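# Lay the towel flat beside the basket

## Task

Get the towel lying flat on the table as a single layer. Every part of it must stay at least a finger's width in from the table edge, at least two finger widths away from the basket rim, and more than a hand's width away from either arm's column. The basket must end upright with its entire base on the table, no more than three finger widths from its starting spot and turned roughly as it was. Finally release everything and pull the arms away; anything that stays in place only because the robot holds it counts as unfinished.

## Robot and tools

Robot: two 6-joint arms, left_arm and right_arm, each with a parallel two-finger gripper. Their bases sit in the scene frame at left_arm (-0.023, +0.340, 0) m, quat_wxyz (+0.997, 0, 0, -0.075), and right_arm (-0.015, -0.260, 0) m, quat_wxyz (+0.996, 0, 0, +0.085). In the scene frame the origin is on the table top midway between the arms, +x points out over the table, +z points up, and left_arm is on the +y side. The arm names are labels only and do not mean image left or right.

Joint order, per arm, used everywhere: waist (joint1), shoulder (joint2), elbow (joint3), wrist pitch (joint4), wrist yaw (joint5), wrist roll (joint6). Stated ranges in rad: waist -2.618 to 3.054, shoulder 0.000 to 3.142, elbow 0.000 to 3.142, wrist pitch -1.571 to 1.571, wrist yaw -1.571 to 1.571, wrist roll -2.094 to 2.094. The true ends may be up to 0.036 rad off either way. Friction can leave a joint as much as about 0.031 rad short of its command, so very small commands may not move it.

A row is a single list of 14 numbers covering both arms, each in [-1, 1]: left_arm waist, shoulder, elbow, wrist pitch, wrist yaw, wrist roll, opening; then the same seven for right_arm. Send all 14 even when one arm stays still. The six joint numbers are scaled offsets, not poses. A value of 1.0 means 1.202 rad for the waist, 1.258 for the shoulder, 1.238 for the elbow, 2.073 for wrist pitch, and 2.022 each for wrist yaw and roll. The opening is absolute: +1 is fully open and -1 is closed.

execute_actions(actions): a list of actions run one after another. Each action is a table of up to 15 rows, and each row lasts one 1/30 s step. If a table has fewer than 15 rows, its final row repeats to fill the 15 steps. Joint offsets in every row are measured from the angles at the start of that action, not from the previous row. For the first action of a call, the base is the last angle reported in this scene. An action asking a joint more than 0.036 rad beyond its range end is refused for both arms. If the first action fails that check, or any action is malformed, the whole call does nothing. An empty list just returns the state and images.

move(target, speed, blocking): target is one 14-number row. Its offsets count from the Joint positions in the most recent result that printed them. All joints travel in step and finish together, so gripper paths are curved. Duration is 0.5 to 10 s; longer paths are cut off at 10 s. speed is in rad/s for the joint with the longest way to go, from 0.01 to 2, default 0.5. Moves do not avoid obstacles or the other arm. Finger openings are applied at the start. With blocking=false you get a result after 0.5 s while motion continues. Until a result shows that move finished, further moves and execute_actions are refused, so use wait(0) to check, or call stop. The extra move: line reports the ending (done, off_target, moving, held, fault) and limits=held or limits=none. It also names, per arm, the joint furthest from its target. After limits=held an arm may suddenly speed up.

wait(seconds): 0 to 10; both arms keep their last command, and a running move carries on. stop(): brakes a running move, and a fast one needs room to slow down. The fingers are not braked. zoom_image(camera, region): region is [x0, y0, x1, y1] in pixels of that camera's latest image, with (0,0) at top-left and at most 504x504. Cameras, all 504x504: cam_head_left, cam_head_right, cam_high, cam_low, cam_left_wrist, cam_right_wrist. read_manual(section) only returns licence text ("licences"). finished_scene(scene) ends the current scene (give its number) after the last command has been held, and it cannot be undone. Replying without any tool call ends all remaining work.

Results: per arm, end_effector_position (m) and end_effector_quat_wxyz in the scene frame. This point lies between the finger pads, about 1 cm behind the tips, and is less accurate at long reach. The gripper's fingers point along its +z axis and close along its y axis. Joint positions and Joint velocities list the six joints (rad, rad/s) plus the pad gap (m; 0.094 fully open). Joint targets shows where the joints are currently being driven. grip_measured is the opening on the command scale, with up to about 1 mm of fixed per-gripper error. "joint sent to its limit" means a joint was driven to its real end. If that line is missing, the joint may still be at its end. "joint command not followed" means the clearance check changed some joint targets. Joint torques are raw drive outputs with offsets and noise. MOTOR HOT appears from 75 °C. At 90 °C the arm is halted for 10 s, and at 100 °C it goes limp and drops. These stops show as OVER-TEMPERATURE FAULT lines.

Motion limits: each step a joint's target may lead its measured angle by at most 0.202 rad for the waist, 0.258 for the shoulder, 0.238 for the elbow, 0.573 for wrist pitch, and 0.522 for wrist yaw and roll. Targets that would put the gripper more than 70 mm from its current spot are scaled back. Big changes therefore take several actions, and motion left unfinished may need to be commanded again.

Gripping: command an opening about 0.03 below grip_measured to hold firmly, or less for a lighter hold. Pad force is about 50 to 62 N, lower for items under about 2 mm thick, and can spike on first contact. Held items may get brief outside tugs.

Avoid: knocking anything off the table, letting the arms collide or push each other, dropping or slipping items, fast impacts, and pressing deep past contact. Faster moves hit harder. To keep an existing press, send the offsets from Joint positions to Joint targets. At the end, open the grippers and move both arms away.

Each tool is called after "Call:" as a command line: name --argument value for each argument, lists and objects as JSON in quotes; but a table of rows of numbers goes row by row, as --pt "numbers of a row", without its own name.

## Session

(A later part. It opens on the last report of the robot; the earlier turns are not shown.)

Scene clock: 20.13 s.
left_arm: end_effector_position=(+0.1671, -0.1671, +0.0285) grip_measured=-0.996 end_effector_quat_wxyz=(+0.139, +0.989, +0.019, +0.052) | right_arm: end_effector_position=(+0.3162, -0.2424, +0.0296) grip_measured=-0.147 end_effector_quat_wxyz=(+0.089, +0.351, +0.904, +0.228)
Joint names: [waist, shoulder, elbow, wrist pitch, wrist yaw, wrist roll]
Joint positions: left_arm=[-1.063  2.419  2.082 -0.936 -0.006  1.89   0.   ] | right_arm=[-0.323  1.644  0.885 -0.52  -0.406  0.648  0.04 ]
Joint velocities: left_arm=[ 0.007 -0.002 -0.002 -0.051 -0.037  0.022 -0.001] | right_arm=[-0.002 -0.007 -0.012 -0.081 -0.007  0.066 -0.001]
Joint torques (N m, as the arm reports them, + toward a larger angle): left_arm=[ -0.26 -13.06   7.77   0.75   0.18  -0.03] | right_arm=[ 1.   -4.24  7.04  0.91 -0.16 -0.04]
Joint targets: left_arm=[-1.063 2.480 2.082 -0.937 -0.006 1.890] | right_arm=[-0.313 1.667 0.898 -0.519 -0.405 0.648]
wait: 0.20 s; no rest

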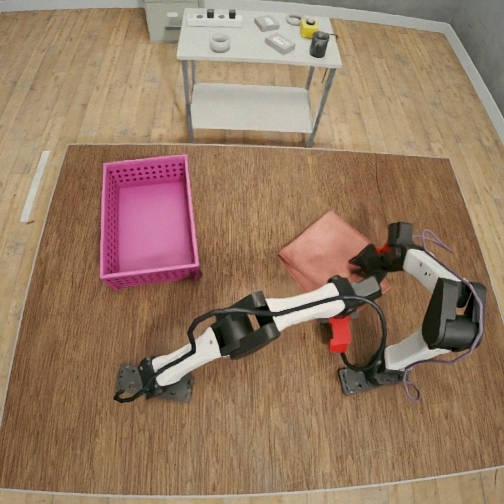

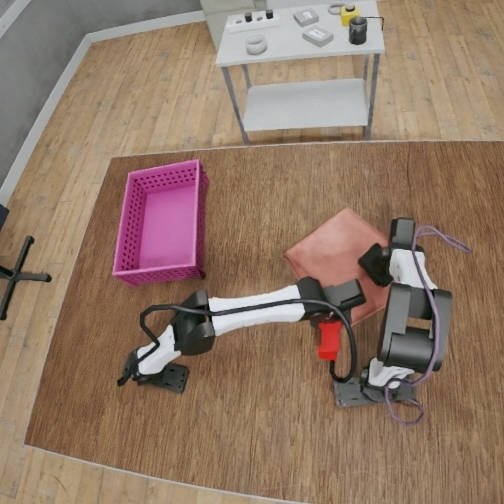

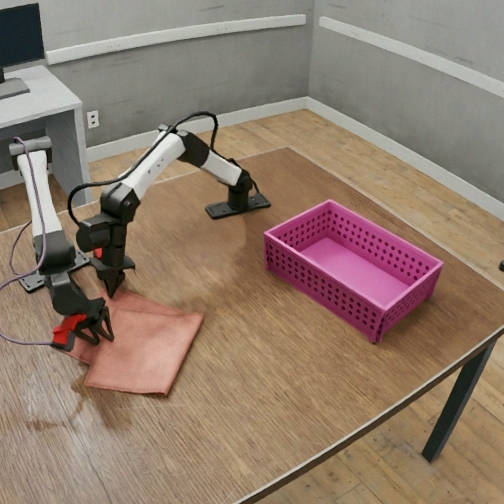

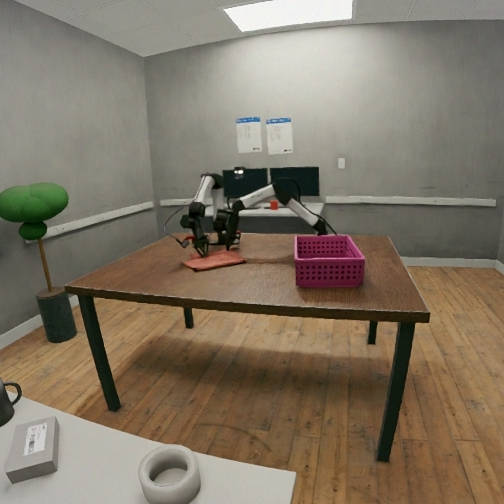

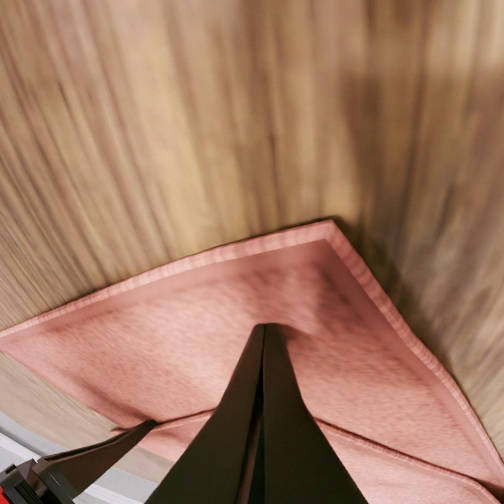

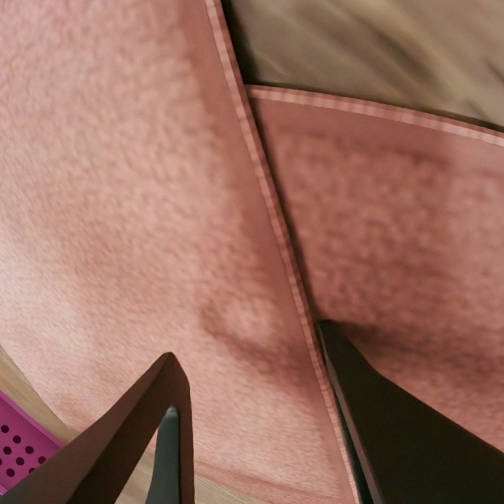

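Call:
execute_actions --actions '[[[0,0.048,0,0,0,0,-1, 0.008,0.0188,0.0168,0,0,0,-0.15],[0,0.048,0,0,0,0,-1, 0.008,0.0246,0.0231,0,0,0,-0.15],[0,0.048,0,0,0,0,-1, 0.008,0.0304,0.0294,0,0,0,-0.15],[0,0.048,0,0,0,0,-1, 0.008,0.0362,0.0357,0,0,0,-0.15],[0,0.048,0,0,0,0,-1, 0.008,0.042,0.042,0,0,0,-0.15],[0,0.048,0,0,0,0,-1, 0.008,0.0478,0.0483,0,0,0,-0.15],[0,0.048,0,0,0,0,-1, 0.008,0.0536,0.0546,0,0,0,-0.15],[0,0.048,0,0,0,0,-1, 0.008,0.0594,0.0609,0,0,0,-0.15],[0,0.048,0,0,0,0,-1, 0.008,0.0652,0.0672,0,0,0,-0.15],[0,0.048,0,0,0,0,-1, 0.008,0.071,0.0735,0,0,0,-0.15],[0,0.048,0,0,0,0,-1, 0.008,0.0768,0.0798,0,0,0,-0.15],[0,0.048,0,0,0,0,-1, 0.008,0.0826,0.0861,0,0,0,-0.15],[0,0.048,0,0,0,0,-1, 0.008,0.0884,0.0924,0,0,0,-0.15],[0,0.048,0,0,0,0,-1, 0.008,0.0942,0.0987,0,0,0,-0.15],[0,0.048,0,0,0,0,-1, 0.008,0.1,0.105,0,0,0,-0.15]]]'

Call:
wait --seconds 0.2

Scene clock: 22.13 s.
left_arm: end_effector_position=(+0.1671, -0.1671, +0.0285) grip_measured=-0.996 end_effector_quat_wxyz=(+0.139, +0.989, +0.019, +0.052) | right_arm: end_effector_position=(+0.3434, -0.2463, +0.0303) grip_measured=-0.147 end_effector_quat_wxyz=(+0.094, +0.349, +0.903, +0.230)
Joint names: [waist, shoulder, elbow, wrist pitch, wrist yaw, wrist roll]
Joint positions: left_arm=[-1.063  2.419  2.082 -0.936 -0.006  1.89   0.   ] | right_arm=[-0.323  1.735  0.988 -0.523 -0.407  0.648  0.04 ]
Joint velocities: left_arm=[ 0.002 -0.012 -0.002  0.051 -0.11   0.022 -0.001] | right_arm=[-0.012  0.208  0.222 -0.022  0.007  0.037 -0.001]
Joint torques (N m, as the arm reports them, + toward a larger angle): left_arm=[ -0.18 -13.1    7.71   0.78   0.2   -0.03] | right_arm=[ 0.97 -5.14  7.12  0.93 -0.11 -0.05]
Joint targets: left_arm=[-1.063 2.480 2.082 -0.936 -0.006 1.890] | right_arm=[-0.313 1.769 1.015 -0.520 -0.406 0.648]

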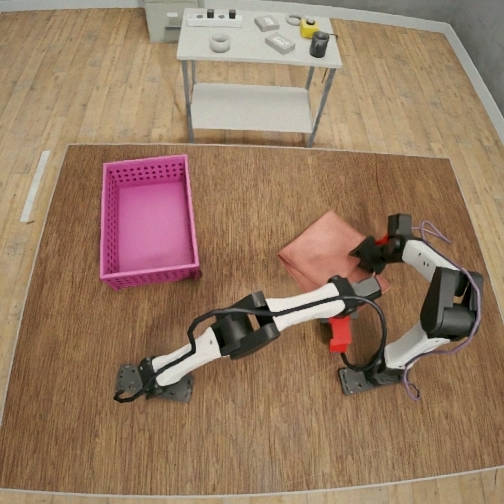

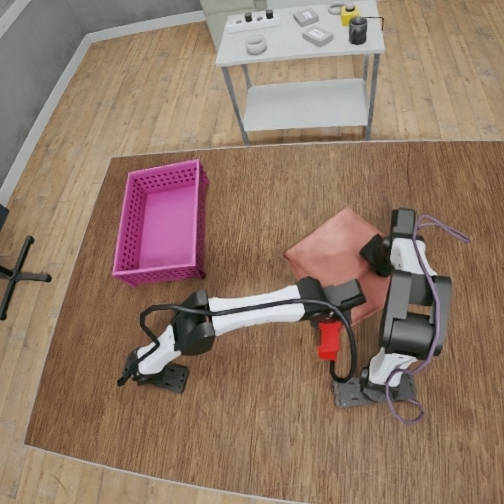

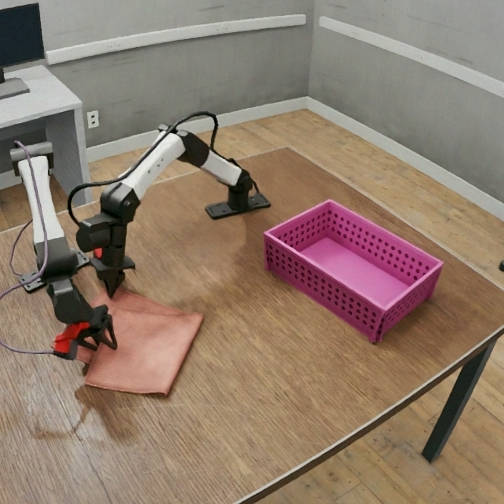

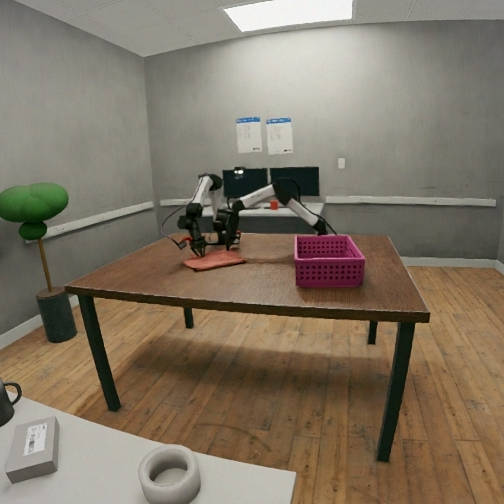

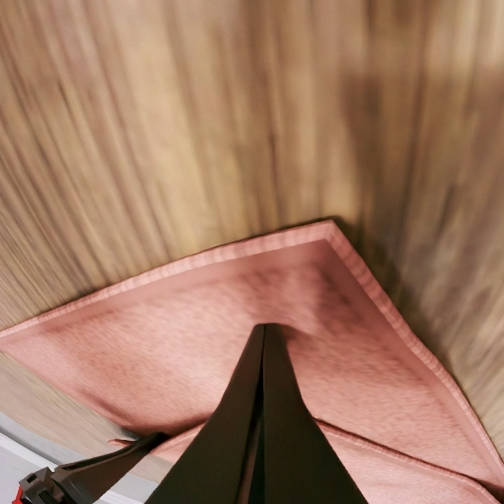

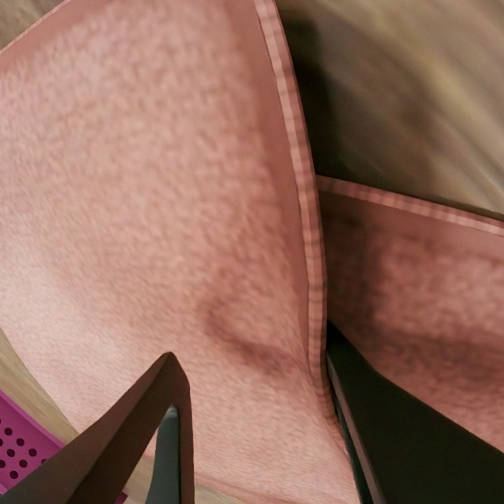

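Scene clock: 22.33 s.
left_arm: end_effector_position=(+0.1671, -0.1671, +0.0286) grip_measured=-0.996 end_effector_quat_wxyz=(+0.139, +0.989, +0.019, +0.052) | right_arm: end_effector_position=(+0.3468, -0.2467, +0.0305) grip_measured=-0.147 end_effector_quat_wxyz=(+0.095, +0.349, +0.903, +0.231)
Joint names: [waist, shoulder, elbow, wrist pitch, wrist yaw, wrist roll]
Joint positions: left_arm=[-1.063  2.419  2.082 -0.935 -0.006  1.89   0.   ] | right_arm=[-0.323  1.745  1.001 -0.523 -0.408  0.648  0.04 ]
Joint velocities: left_arm=[ 0.002  0.017 -0.017 -0.066 -0.11  -0.007 -0.   ] | right_arm=[ 0.007 -0.002 -0.007  0.037  0.037  0.007  0.001]
Joint torques (N m, as the arm reports them, + toward a larger angle): left_arm=[ -0.17 -12.99   7.8    0.77   0.19  -0.03] | right_arm=[ 0.93 -5.16  7.16  0.93 -0.13 -0.04]
Joint targets: left_arm=[-1.063 2.480 2.082 -0.936 -0.006 1.890] | right_arm=[-0.313 1.770 1.015 -0.520 -0.406 0.648]
wait: 0.20 s; no rest

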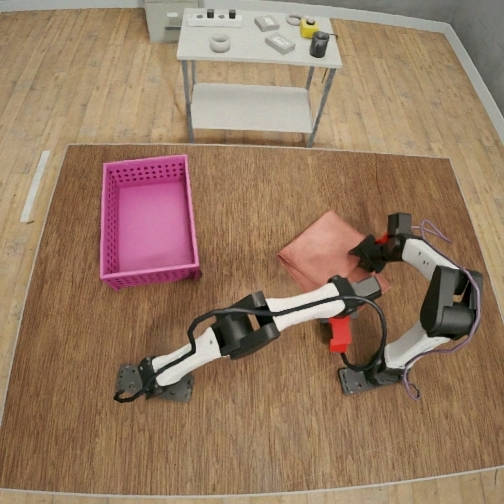

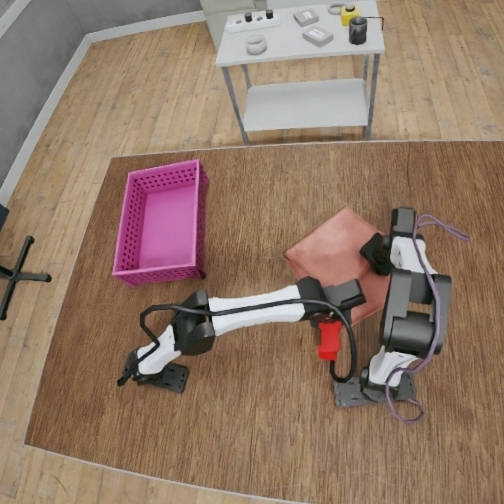

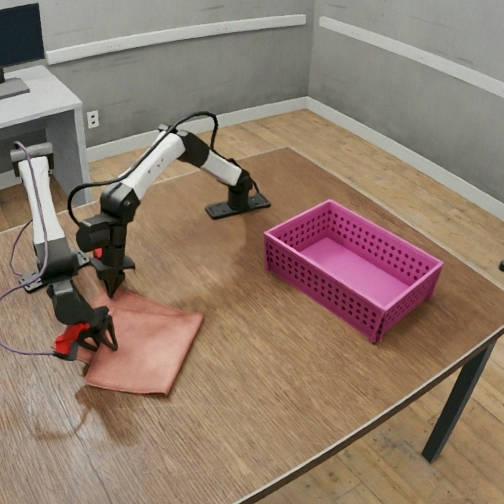

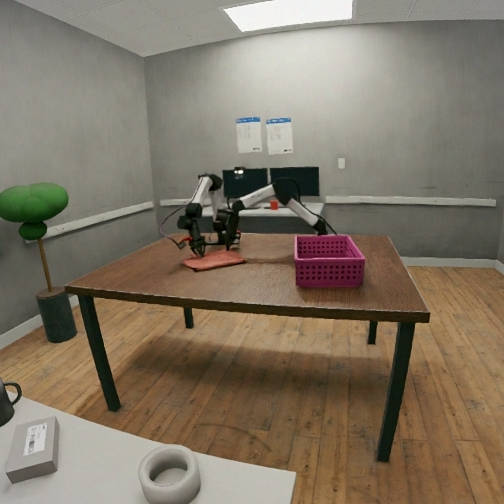

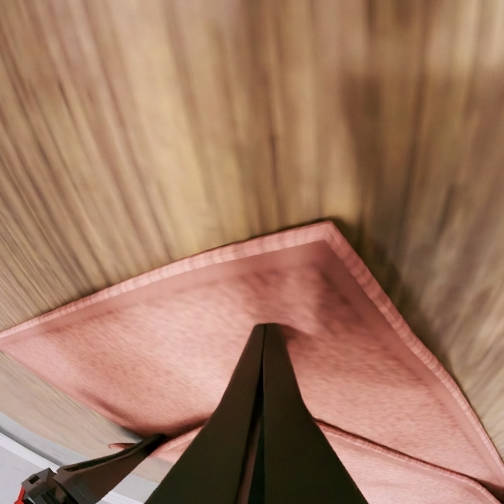

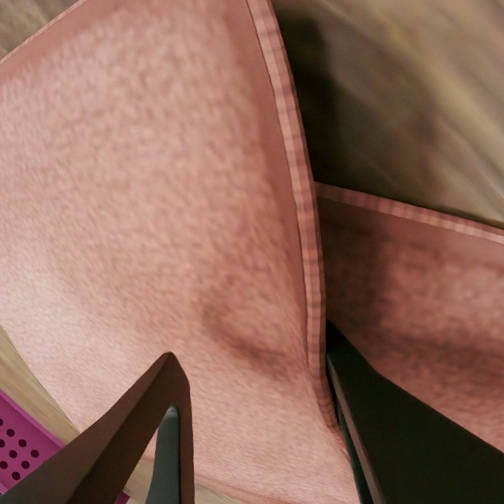

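Call:
execute_actions --actions '[[[0,0.048,0,0,0,0,-1, 0.008,0,0.014,0,0,0,-0.15],[0,0.048,0,0,0,0,-1, 0.008,0,0.018,0,0,0,-0.15],[0,0.048,0,0,0,0,-1, 0.008,0,0.022,0,0,0,-0.15],[0,0.048,0,0,0,0,-1, 0.013,0,0.022,0,0,0,-0.15],[0,0.048,0,0,0,0,-1, 0.018,0,0.022,0,0,0,-0.15],[0,0.048,0,0,0,0,-1, 0.023,0,0.022,0,0,0,-0.15],[0,0.048,0,0,0,0,-1, 0.028,0,0.022,0,0,0,-0.15],[0,0.048,0,0,0,0,-1, 0.033,0,0.022,0,0,0,-0.15],[0,0.048,0,0,0,0,-1, 0.038,0,0.022,0,0,0,-0.15],[0,0.048,0,0,0,0,-1, 0.043,0,0.022,0,0,0,-0.15],[0,0.048,0,0,0,0,-1, 0.048,0,0.022,0,0,0,-0.15],[0,0.048,0,0,0,0,-1, 0.053,0,0.022,0,0,0,-0.15],[0,0.048,0,0,0,0,-1, 0.058,0,0.022,0,0,0,-0.15]]]'

Scene clock: 23.70 s.
left_arm: end_effector_position=(+0.1671, -0.1671, +0.0286) grip_measured=-0.996 end_effector_quat_wxyz=(+0.139, +0.989, +0.019, +0.052) | right_arm: end_effector_position=(+0.3489, -0.2254, +0.0337) grip_measured=-0.147 end_effector_quat_wxyz=(+0.092, +0.321, +0.913, +0.235)
Joint names: [waist, shoulder, elbow, wrist pitch, wrist yaw, wrist roll]
Joint positions: left_arm=[-1.063  2.419  2.082 -0.935 -0.006  1.89   0.   ] | right_arm=[-0.263  1.745  1.012 -0.524 -0.409  0.648  0.04 ]
Joint velocities: left_arm=[-0.012 -0.007  0.007 -0.037 -0.022 -0.007  0.001] | right_arm=[ 0.081 -0.007  0.002 -0.051 -0.022 -0.051  0.001]
Joint torques (N m, as the arm reports them, + toward a larger angle): left_arm=[ -0.18 -13.16   7.64   0.78   0.18  -0.04] | right_arm=[ 0.57 -6.82  7.33  0.94 -0.15 -0.04]
Joint targets: left_arm=[-1.063 2.480 2.082 -0.935 -0.006 1.890] | right_arm=[-0.253 1.745 1.028 -0.522 -0.408 0.648]

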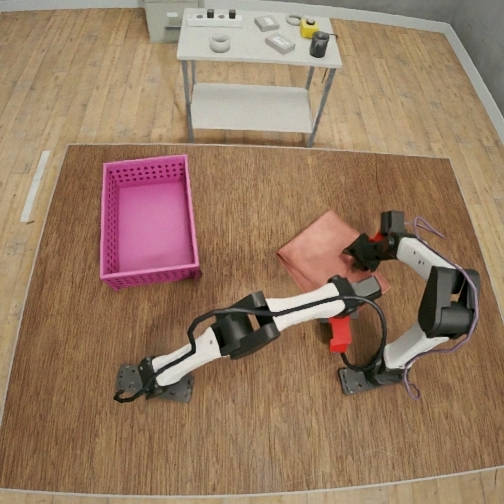

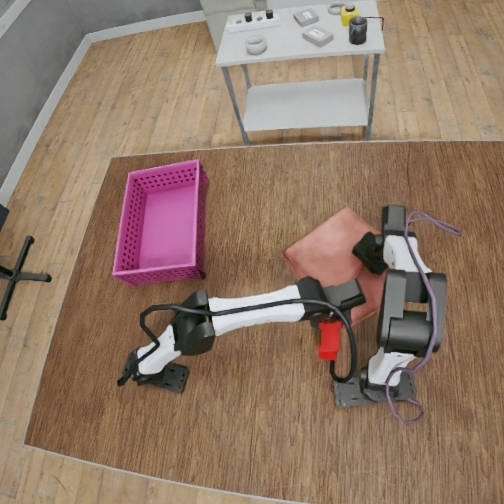

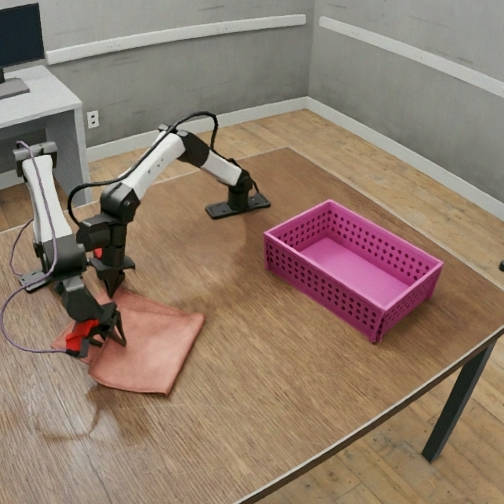

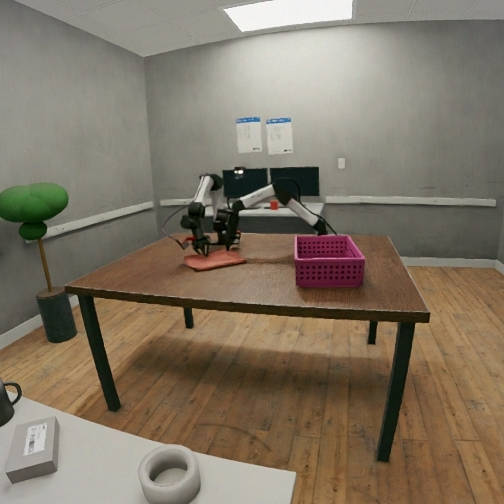

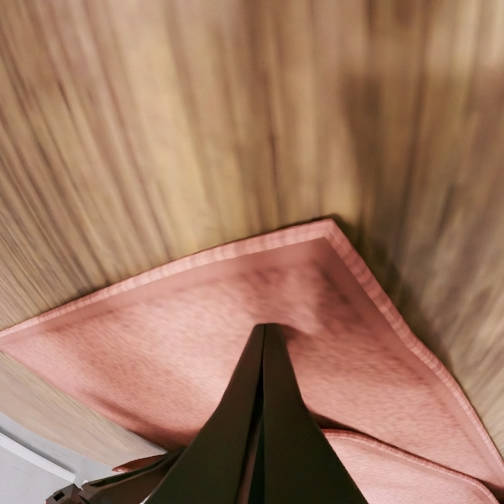

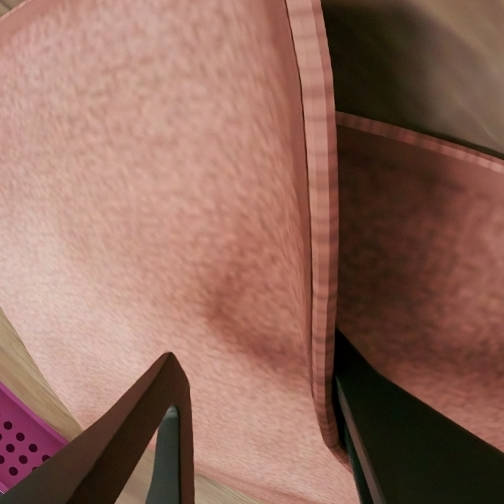

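Call:
execute_actions --actions '[[[0,0.048,0,0,0,0,-1, 0.008,0,0,0,0,0,-0.25],[0,0.048,0,0,0,0,-1, 0.008,0,0,0,0,0,-0.33],[0,0.048,0,0,0,0,-1, 0.008,0,0,0,0,0,-0.41],[0,0.048,0,0,0,0,-1, 0.008,0,0,0,0,0,-0.49],[0,0.048,0,0,0,0,-1, 0.008,0,0,0,0,0,-0.57],[0,0.048,0,0,0,0,-1, 0.008,0,0,0,0,0,-0.65],[0,0.048,0,0,0,0,-1, 0.008,0,0,0,0,0,-0.72],[0,0.048,0,0,0,0,-1, 0.008,0,0,0,0,0,-0.79],[0,0.048,0,0,0,0,-1, 0.008,0,0,0,0,0,-0.85],[0,0.048,0,0,0,0,-1, 0.008,0,0,0,0,0,-0.9],[0,0.048,0,0,0,0,-1, 0.008,0,0,0,0,0,-0.94],[0,0.048,0,0,0,0,-1, 0.008,0,0,0,0,0,-0.97],[0,0.048,0,0,0,0,-1, 0.008,0,0,0,0,0,-1]]]'

Scene clock: 24.83 s.
left_arm: end_effector_position=(+0.1671, -0.1671, +0.0286) grip_measured=-0.996 end_effector_quat_wxyz=(+0.139, +0.989, +0.019, +0.052) | right_arm: end_effector_position=(+0.3488, -0.2244, +0.0337) grip_measured=-0.961 end_effector_quat_wxyz=(+0.092, +0.320, +0.913, +0.235)
Joint names: [waist, shoulder, elbow, wrist pitch, wrist yaw, wrist roll]
Joint positions: left_arm=[-1.063  2.419  2.082 -0.935 -0.006  1.89   0.   ] | right_arm=[-0.261  1.745  1.012 -0.524 -0.409  0.648  0.002]
Joint velocities: left_arm=[ 0.002 -0.017 -0.002  0.007  0.081  0.037  0.001] | right_arm=[ 0.002  0.012 -0.002  0.051 -0.022  0.037  0.001]
Joint torques (N m, as the arm reports them, + toward a larger angle): left_arm=[ -0.21 -13.07   7.74   0.79   0.2   -0.05] | right_arm=[ 0.73 -6.84  6.15  0.93 -0.16 -0.04]
Joint targets: left_arm=[-1.063 2.480 2.082 -0.935 -0.006 1.890] | right_arm=[-0.254 1.745 1.012 -0.524 -0.409 0.648]

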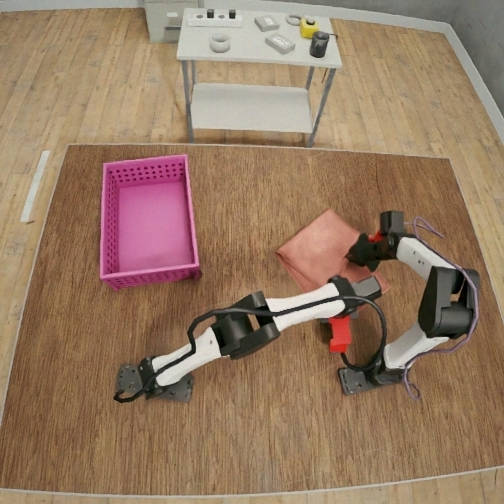

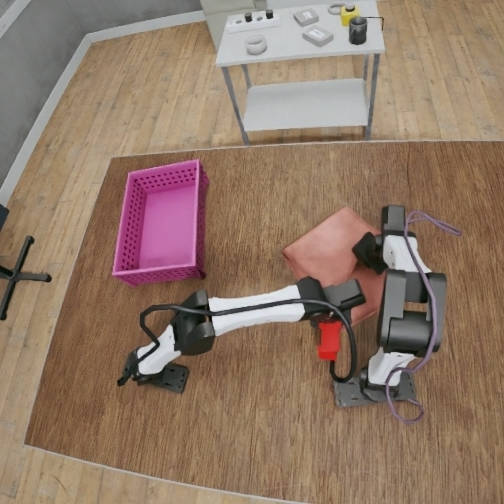

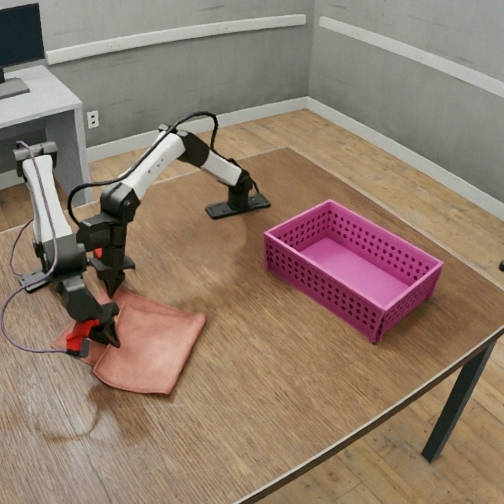

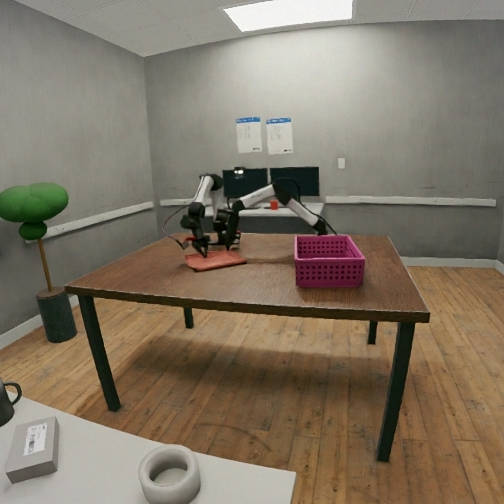

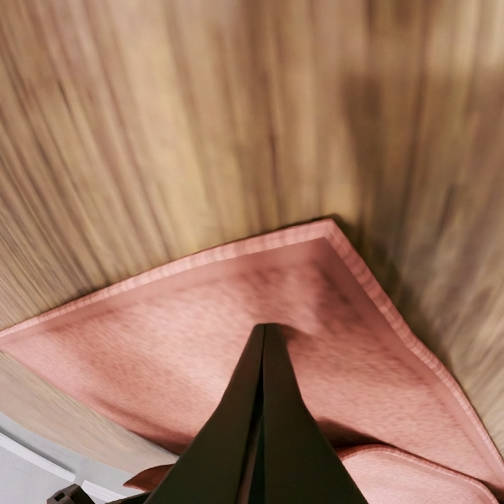

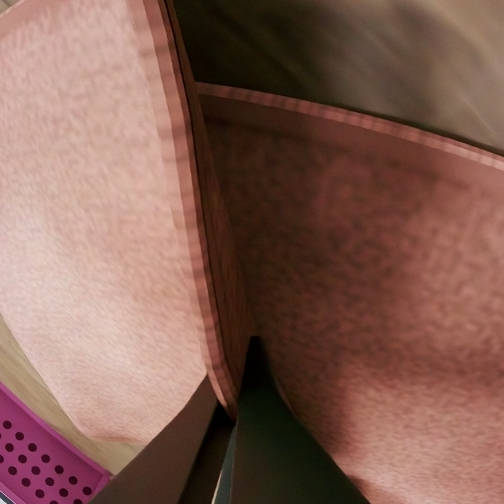

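Call:
execute_actions --actions '[[[0,0.02,0,0,0,0,-1, 0,-0.005,0.01,0,0,0,-1],[0,0.0,0,0,0,0,-1, 0,-0.01,0.02,-0.005,0,0,-1],[0,-0.015,0,0,0,0,-1, 0,-0.015,0.03,-0.01,0,0,-1],[0,-0.025,0,0,0,0,-1, 0,-0.02,0.04,-0.015,0,0,-1],[0,-0.035,0,0,0,0,-1, 0,-0.025,0.05,-0.02,0,0,-1],[0,-0.045,0,0,0,0,-1, 0,-0.03,0.06,-0.03,0,0,-1],[0,-0.055,0,0,0,0,-1, 0,-0.03,0.07,-0.035,0,0,-1],[0,-0.065,0,0,0,0,-1, 0,-0.03,0.08,-0.04,0,0,-1],[0,-0.075,0,0,0,0,-1, 0,-0.03,0.09,-0.045,0,0,-1],[0,-0.085,0,0,0,0,-1, 0,-0.03,0.1,-0.05,0,0,-1],[0,-0.095,0,0,0,0,-1, 0,-0.03,0.11,-0.055,0,0,-1],[0,-0.105,0,0,0,0,-1, 0,-0.03,0.12,-0.06,0,0,-1]]]'

Scene clock: 29.70 s.
left_arm: end_effector_position=(+0.1695, -0.1735, +0.0988) grip_measured=-0.996 end_effector_quat_wxyz=(+0.201, +0.977, +0.019, +0.074) | right_arm: end_effector_position=(+0.3754, -0.2268, +0.0787) grip_measured=-0.961 end_effector_quat_wxyz=(+0.129, +0.310, +0.910, +0.244)
Joint names: [waist, shoulder, elbow, wrist pitch, wrist yaw, wrist roll]
Joint positions: left_arm=[-1.063  2.286  2.082 -0.935 -0.006  1.89   0.   ] | right_arm=[-0.261  1.718  1.147 -0.607 -0.409  0.648  0.002]
Joint velocities: left_arm=[ 0.007 -0.256 -0.007  0.022 -0.037  0.037 -0.001] | right_arm=[-0.002 -0.027  0.046 -0.095  0.022 -0.037  0.001]
Joint torques (N m, as the arm reports them, + toward a larger angle): left_arm=[ -0.24 -16.14   8.     1.02   0.17  -0.02] | right_arm=[ 0.17 -7.73  7.41  0.8  -0.16 -0.05]
Joint targets: left_arm=[-1.063 2.287 2.082 -0.935 -0.006 1.890] | right_arm=[-0.261 1.707 1.161 -0.648 -0.409 0.648]

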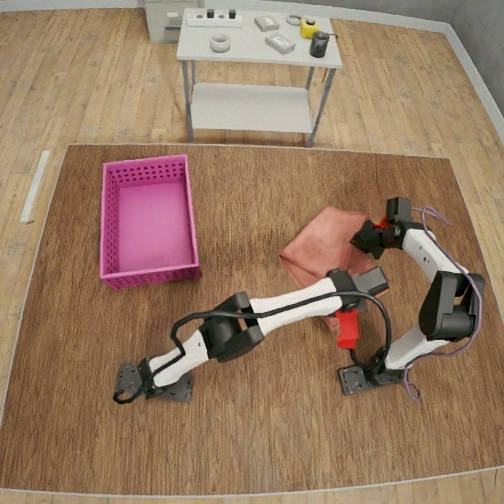

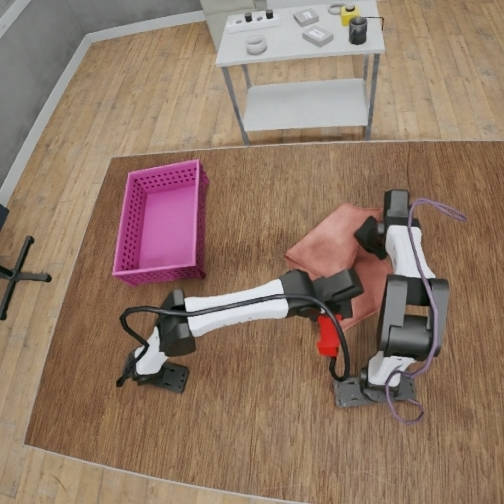

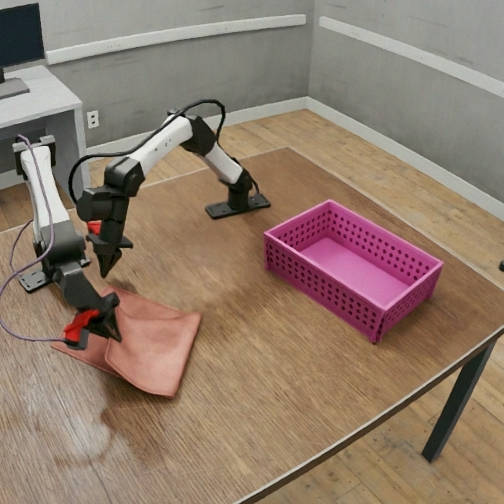

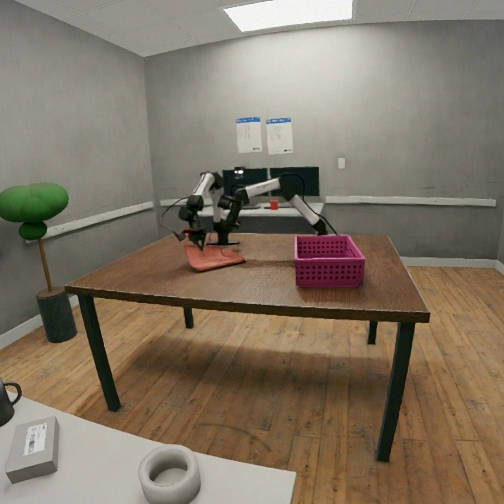

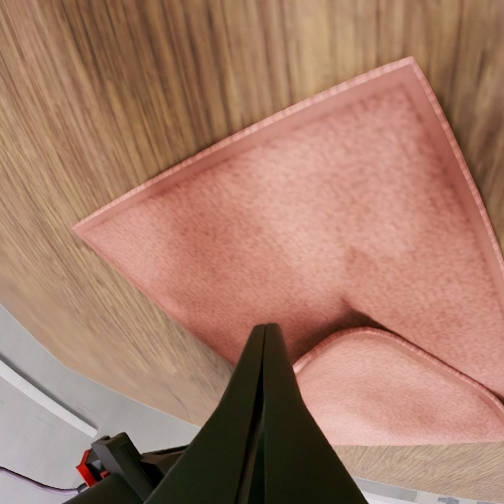

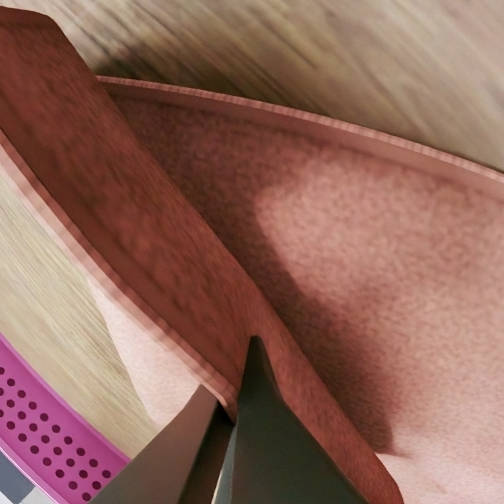

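Call:
move --target '[0.302,-0.784,-0.793,0.017,0,0,-1, 0.324,0.248,0.628,-0.235,0.202,0.283,-1]' --speed 0.7

Scene clock: 33.77 s.
left_arm: end_effector_position=(+0.1849, +0.0997, +0.1639) grip_measured=-0.996 end_effector_quat_wxyz=(+0.205, +0.953, +0.189, +0.119) | right_arm: end_effector_position=(+0.4391, -0.1200, +0.1594) grip_measured=-0.961 end_effector_quat_wxyz=(+0.137, +0.433, +0.880, +0.136)
Joint names: [waist, shoulder, elbow, wrist pitch, wrist yaw, wrist roll]
Joint positions: left_arm=[-0.71   1.312  1.125 -0.905 -0.006  1.89   0.   ] | right_arm=[ 0.125  2.011  1.909 -1.08  -0.01   1.211  0.002]
Joint velocities: left_arm=[ 0.002 -0.022 -0.007 -0.037 -0.022  0.037  0.   ] | right_arm=[-0.022  0.007 -0.012 -0.007  0.007 -0.081 -0.001]
Joint torques (N m, as the arm reports them, + toward a larger angle): left_arm=[ 0.55 -7.62  5.99  1.16  0.2  -0.03] | right_arm=[ 0.48 -8.37  8.12  0.93  0.2   0.08]
Joint targets: left_arm=[-0.700 1.300 1.101 -0.900 -0.006 1.890] | right_arm=[0.129 2.031 1.925 -1.094 -0.000 1.220]
move: off_target (left_arm); limits=none; left_arm: farthest joint: the elbow, 0.025 radians from its target (0.982 radians at the start); right_arm: farthest joint: the shoulder, 0.019 radians from its target (0.312 radians at the start)

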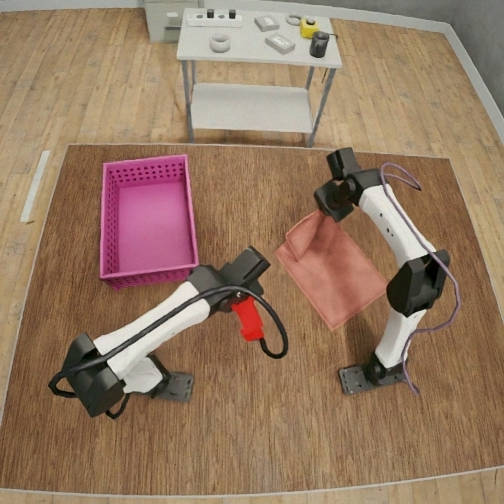

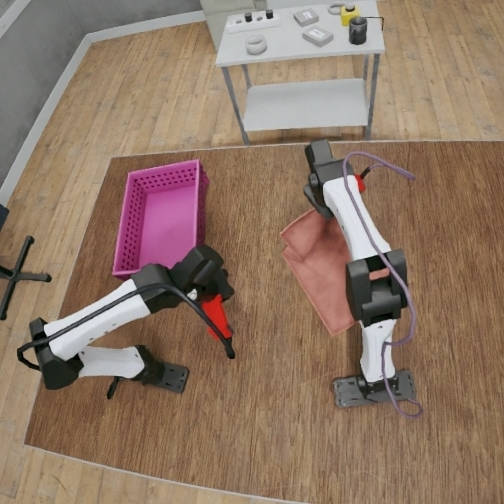

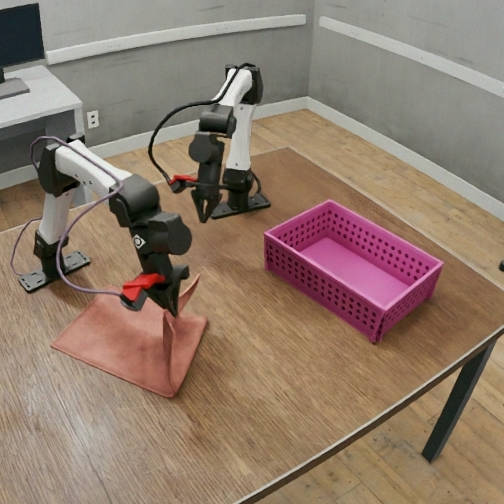

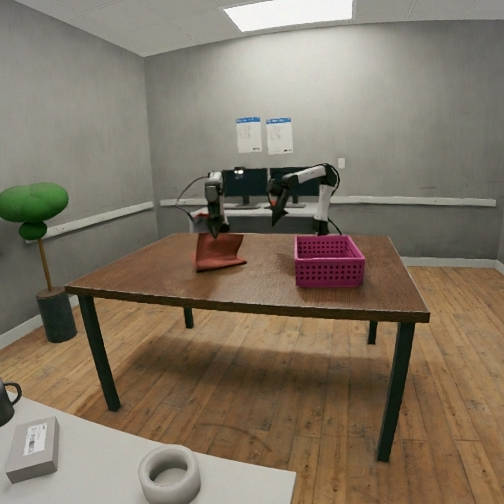

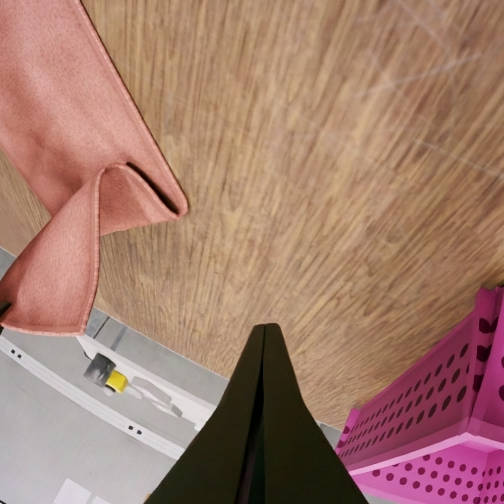

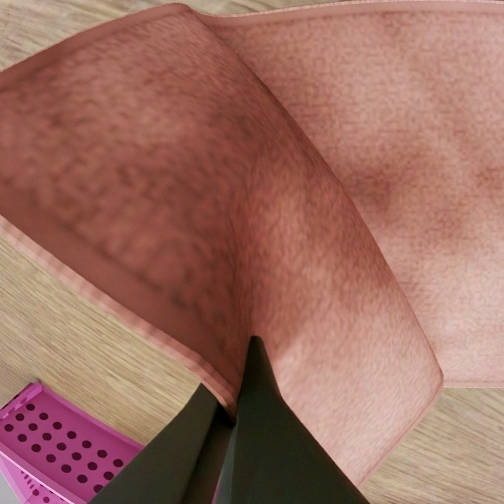

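Call:
move --target '[0,0,0,0,0,0,-1, 0.089,0.215,0.116,0.255,0.005,0.075,-1]' --speed 0.4

Scene clock: 36.83 s.
left_arm: end_effector_position=(+0.1849, +0.0997, +0.1639) grip_measured=-0.996 end_effector_quat_wxyz=(+0.205, +0.953, +0.189, +0.119) | right_arm: end_effector_position=(+0.5486, -0.0233, +0.1388) grip_measured=-0.961 end_effector_quat_wxyz=(+0.235, +0.427, +0.824, +0.288)
Joint names: [waist, shoulder, elbow, wrist pitch, wrist yaw, wrist roll]
Joint positions: left_arm=[-0.71   1.312  1.125 -0.905 -0.006  1.89   0.   ] | right_arm=[ 0.225  2.269  2.032 -0.573 -0.009  1.354  0.002]
Joint velocities: left_arm=[-0.002  0.017 -0.007  0.022  0.007 -0.007  0.   ] | right_arm=[ 0.002  0.007 -0.007  0.066  0.007 -0.051  0.   ]
Joint torques (N m, as the arm reports them, + toward a larger angle): left_arm=[-0.24 -6.44  8.03  1.13  0.17 -0.03] | right_arm=[  0.76 -11.34   8.9    1.73   0.17   0.04]
Joint targets: left_arm=[-0.710 1.312 1.125 -0.905 -0.006 1.890] | right_arm=[0.232 2.281 2.052 -0.551 -0.000 1.362]
move: off_target (right_arm); limits=none; left_arm: farthest joint: the waist, 0.000 radians from its target (0.000 radians at the start); right_arm: farthest joint: the wrist pitch, 0.021 radians from its target (0.529 radians at the start)

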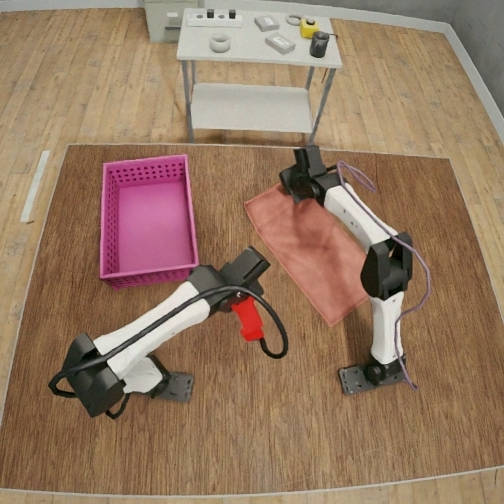

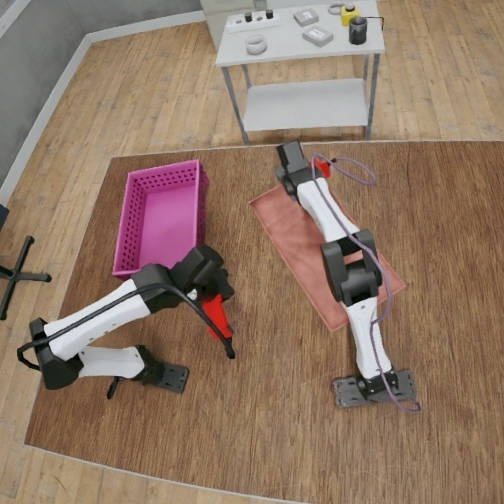

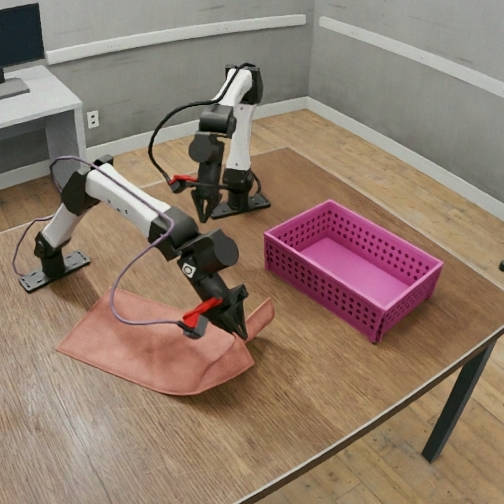

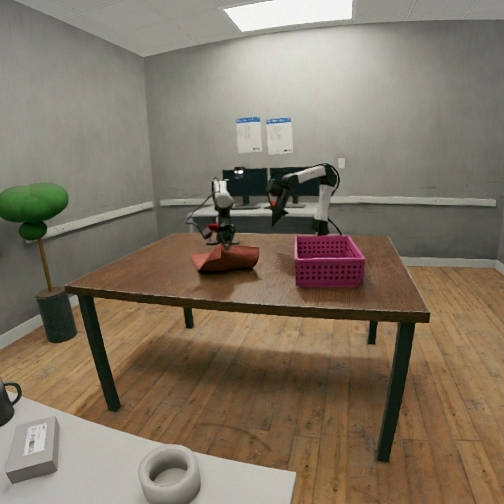

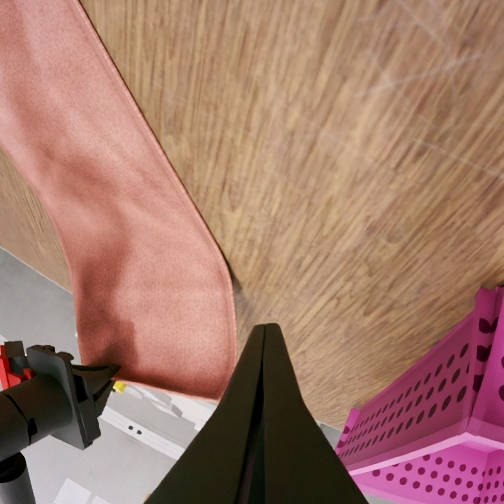

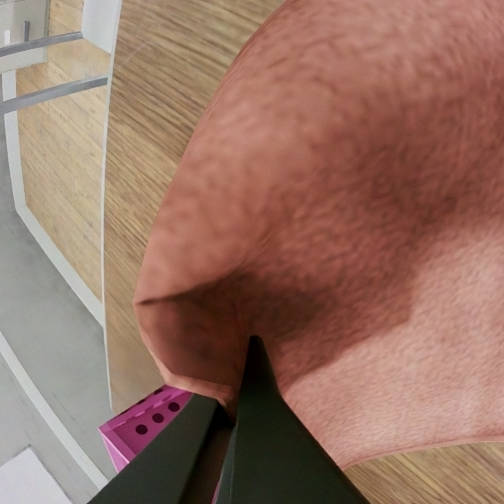

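Call:
move --target '[0,0,0,0,0,0,-1, 0.021,0.228,0.154,0.065,0,0.03,-1]' --speed 0.3

Scene clock: 39.43 s.
left_arm: end_effector_position=(+0.1849, +0.0997, +0.1639) grip_measured=-0.996 end_effector_quat_wxyz=(+0.205, +0.953, +0.189, +0.119) | right_arm: end_effector_position=(+0.5900, +0.0051, +0.0597) grip_measured=-0.961 end_effector_quat_wxyz=(+0.229, +0.441, +0.815, +0.299)
Joint names: [waist, shoulder, elbow, wrist pitch, wrist yaw, wrist roll]
Joint positions: left_arm=[-0.71   1.312  1.125 -0.905 -0.006  1.89   0.   ] | right_arm=[ 0.241  2.545  2.203 -0.456 -0.009  1.405  0.002]
Joint velocities: left_arm=[ 0.007 -0.002  0.002 -0.051  0.022 -0.037  0.   ] | right_arm=[ 0.002 -0.007 -0.012  0.037 -0.051 -0.022 -0.002]
Joint torques (N m, as the arm reports them, + toward a larger angle): left_arm=[-0.18 -6.53  8.04  1.14  0.16 -0.05] | right_arm=[  0.95 -13.01   8.96   1.74   0.07   0.04]
Joint targets: left_arm=[-0.710 1.312 1.125 -0.905 -0.006 1.890] | right_arm=[0.250 2.556 2.223 -0.438 -0.009 1.414]
move: done; limits=none; left_arm: farthest joint: the waist, 0.000 radians from its target (0.000 radians at the start); right_arm: farthest joint: the elbow, 0.020 radians from its target (0.190 radians at the start)

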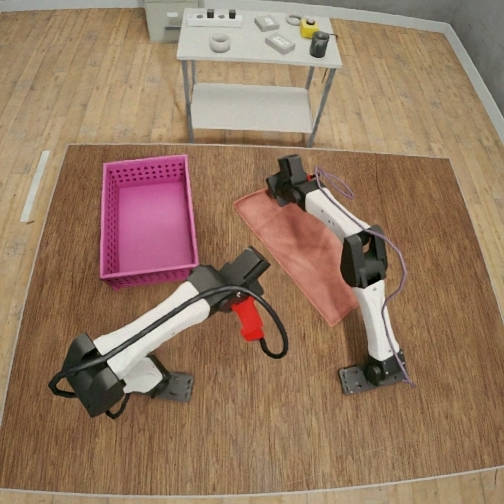

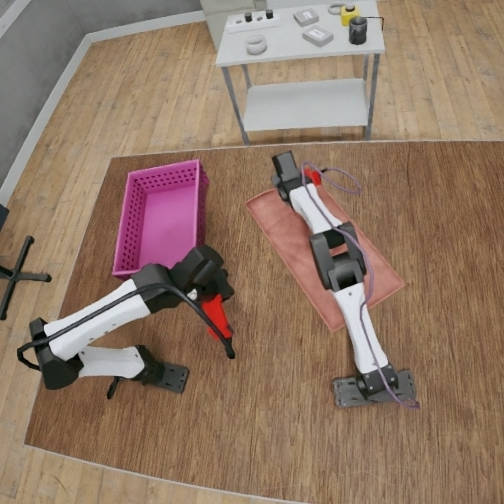

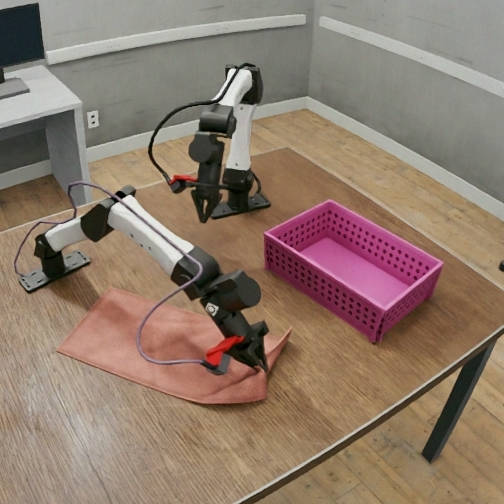

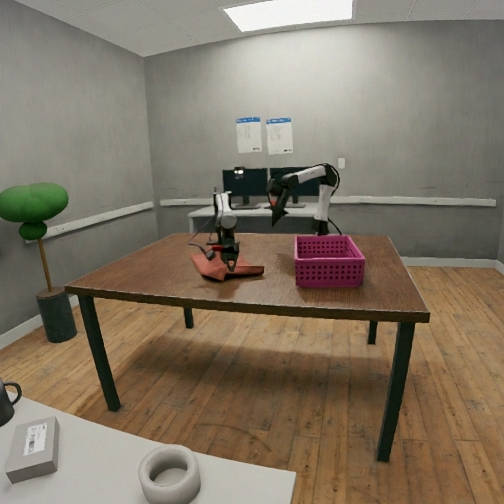

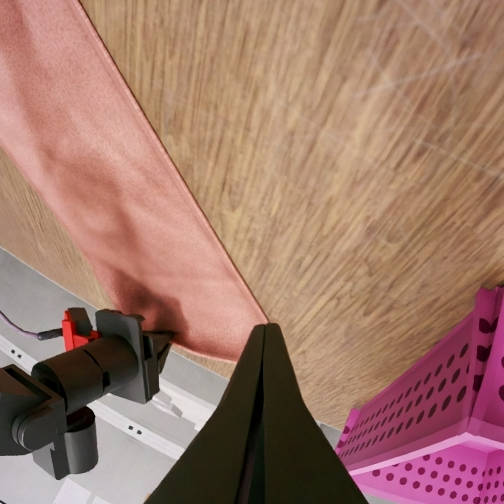

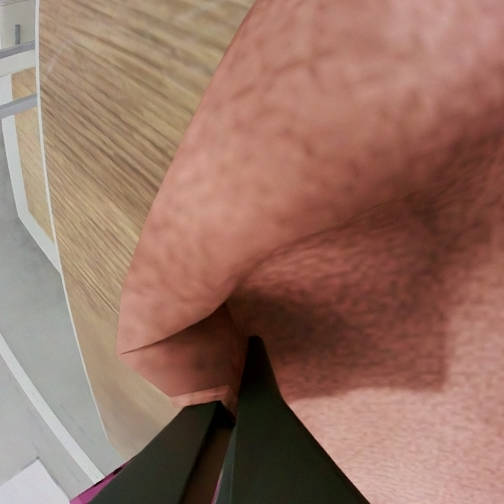

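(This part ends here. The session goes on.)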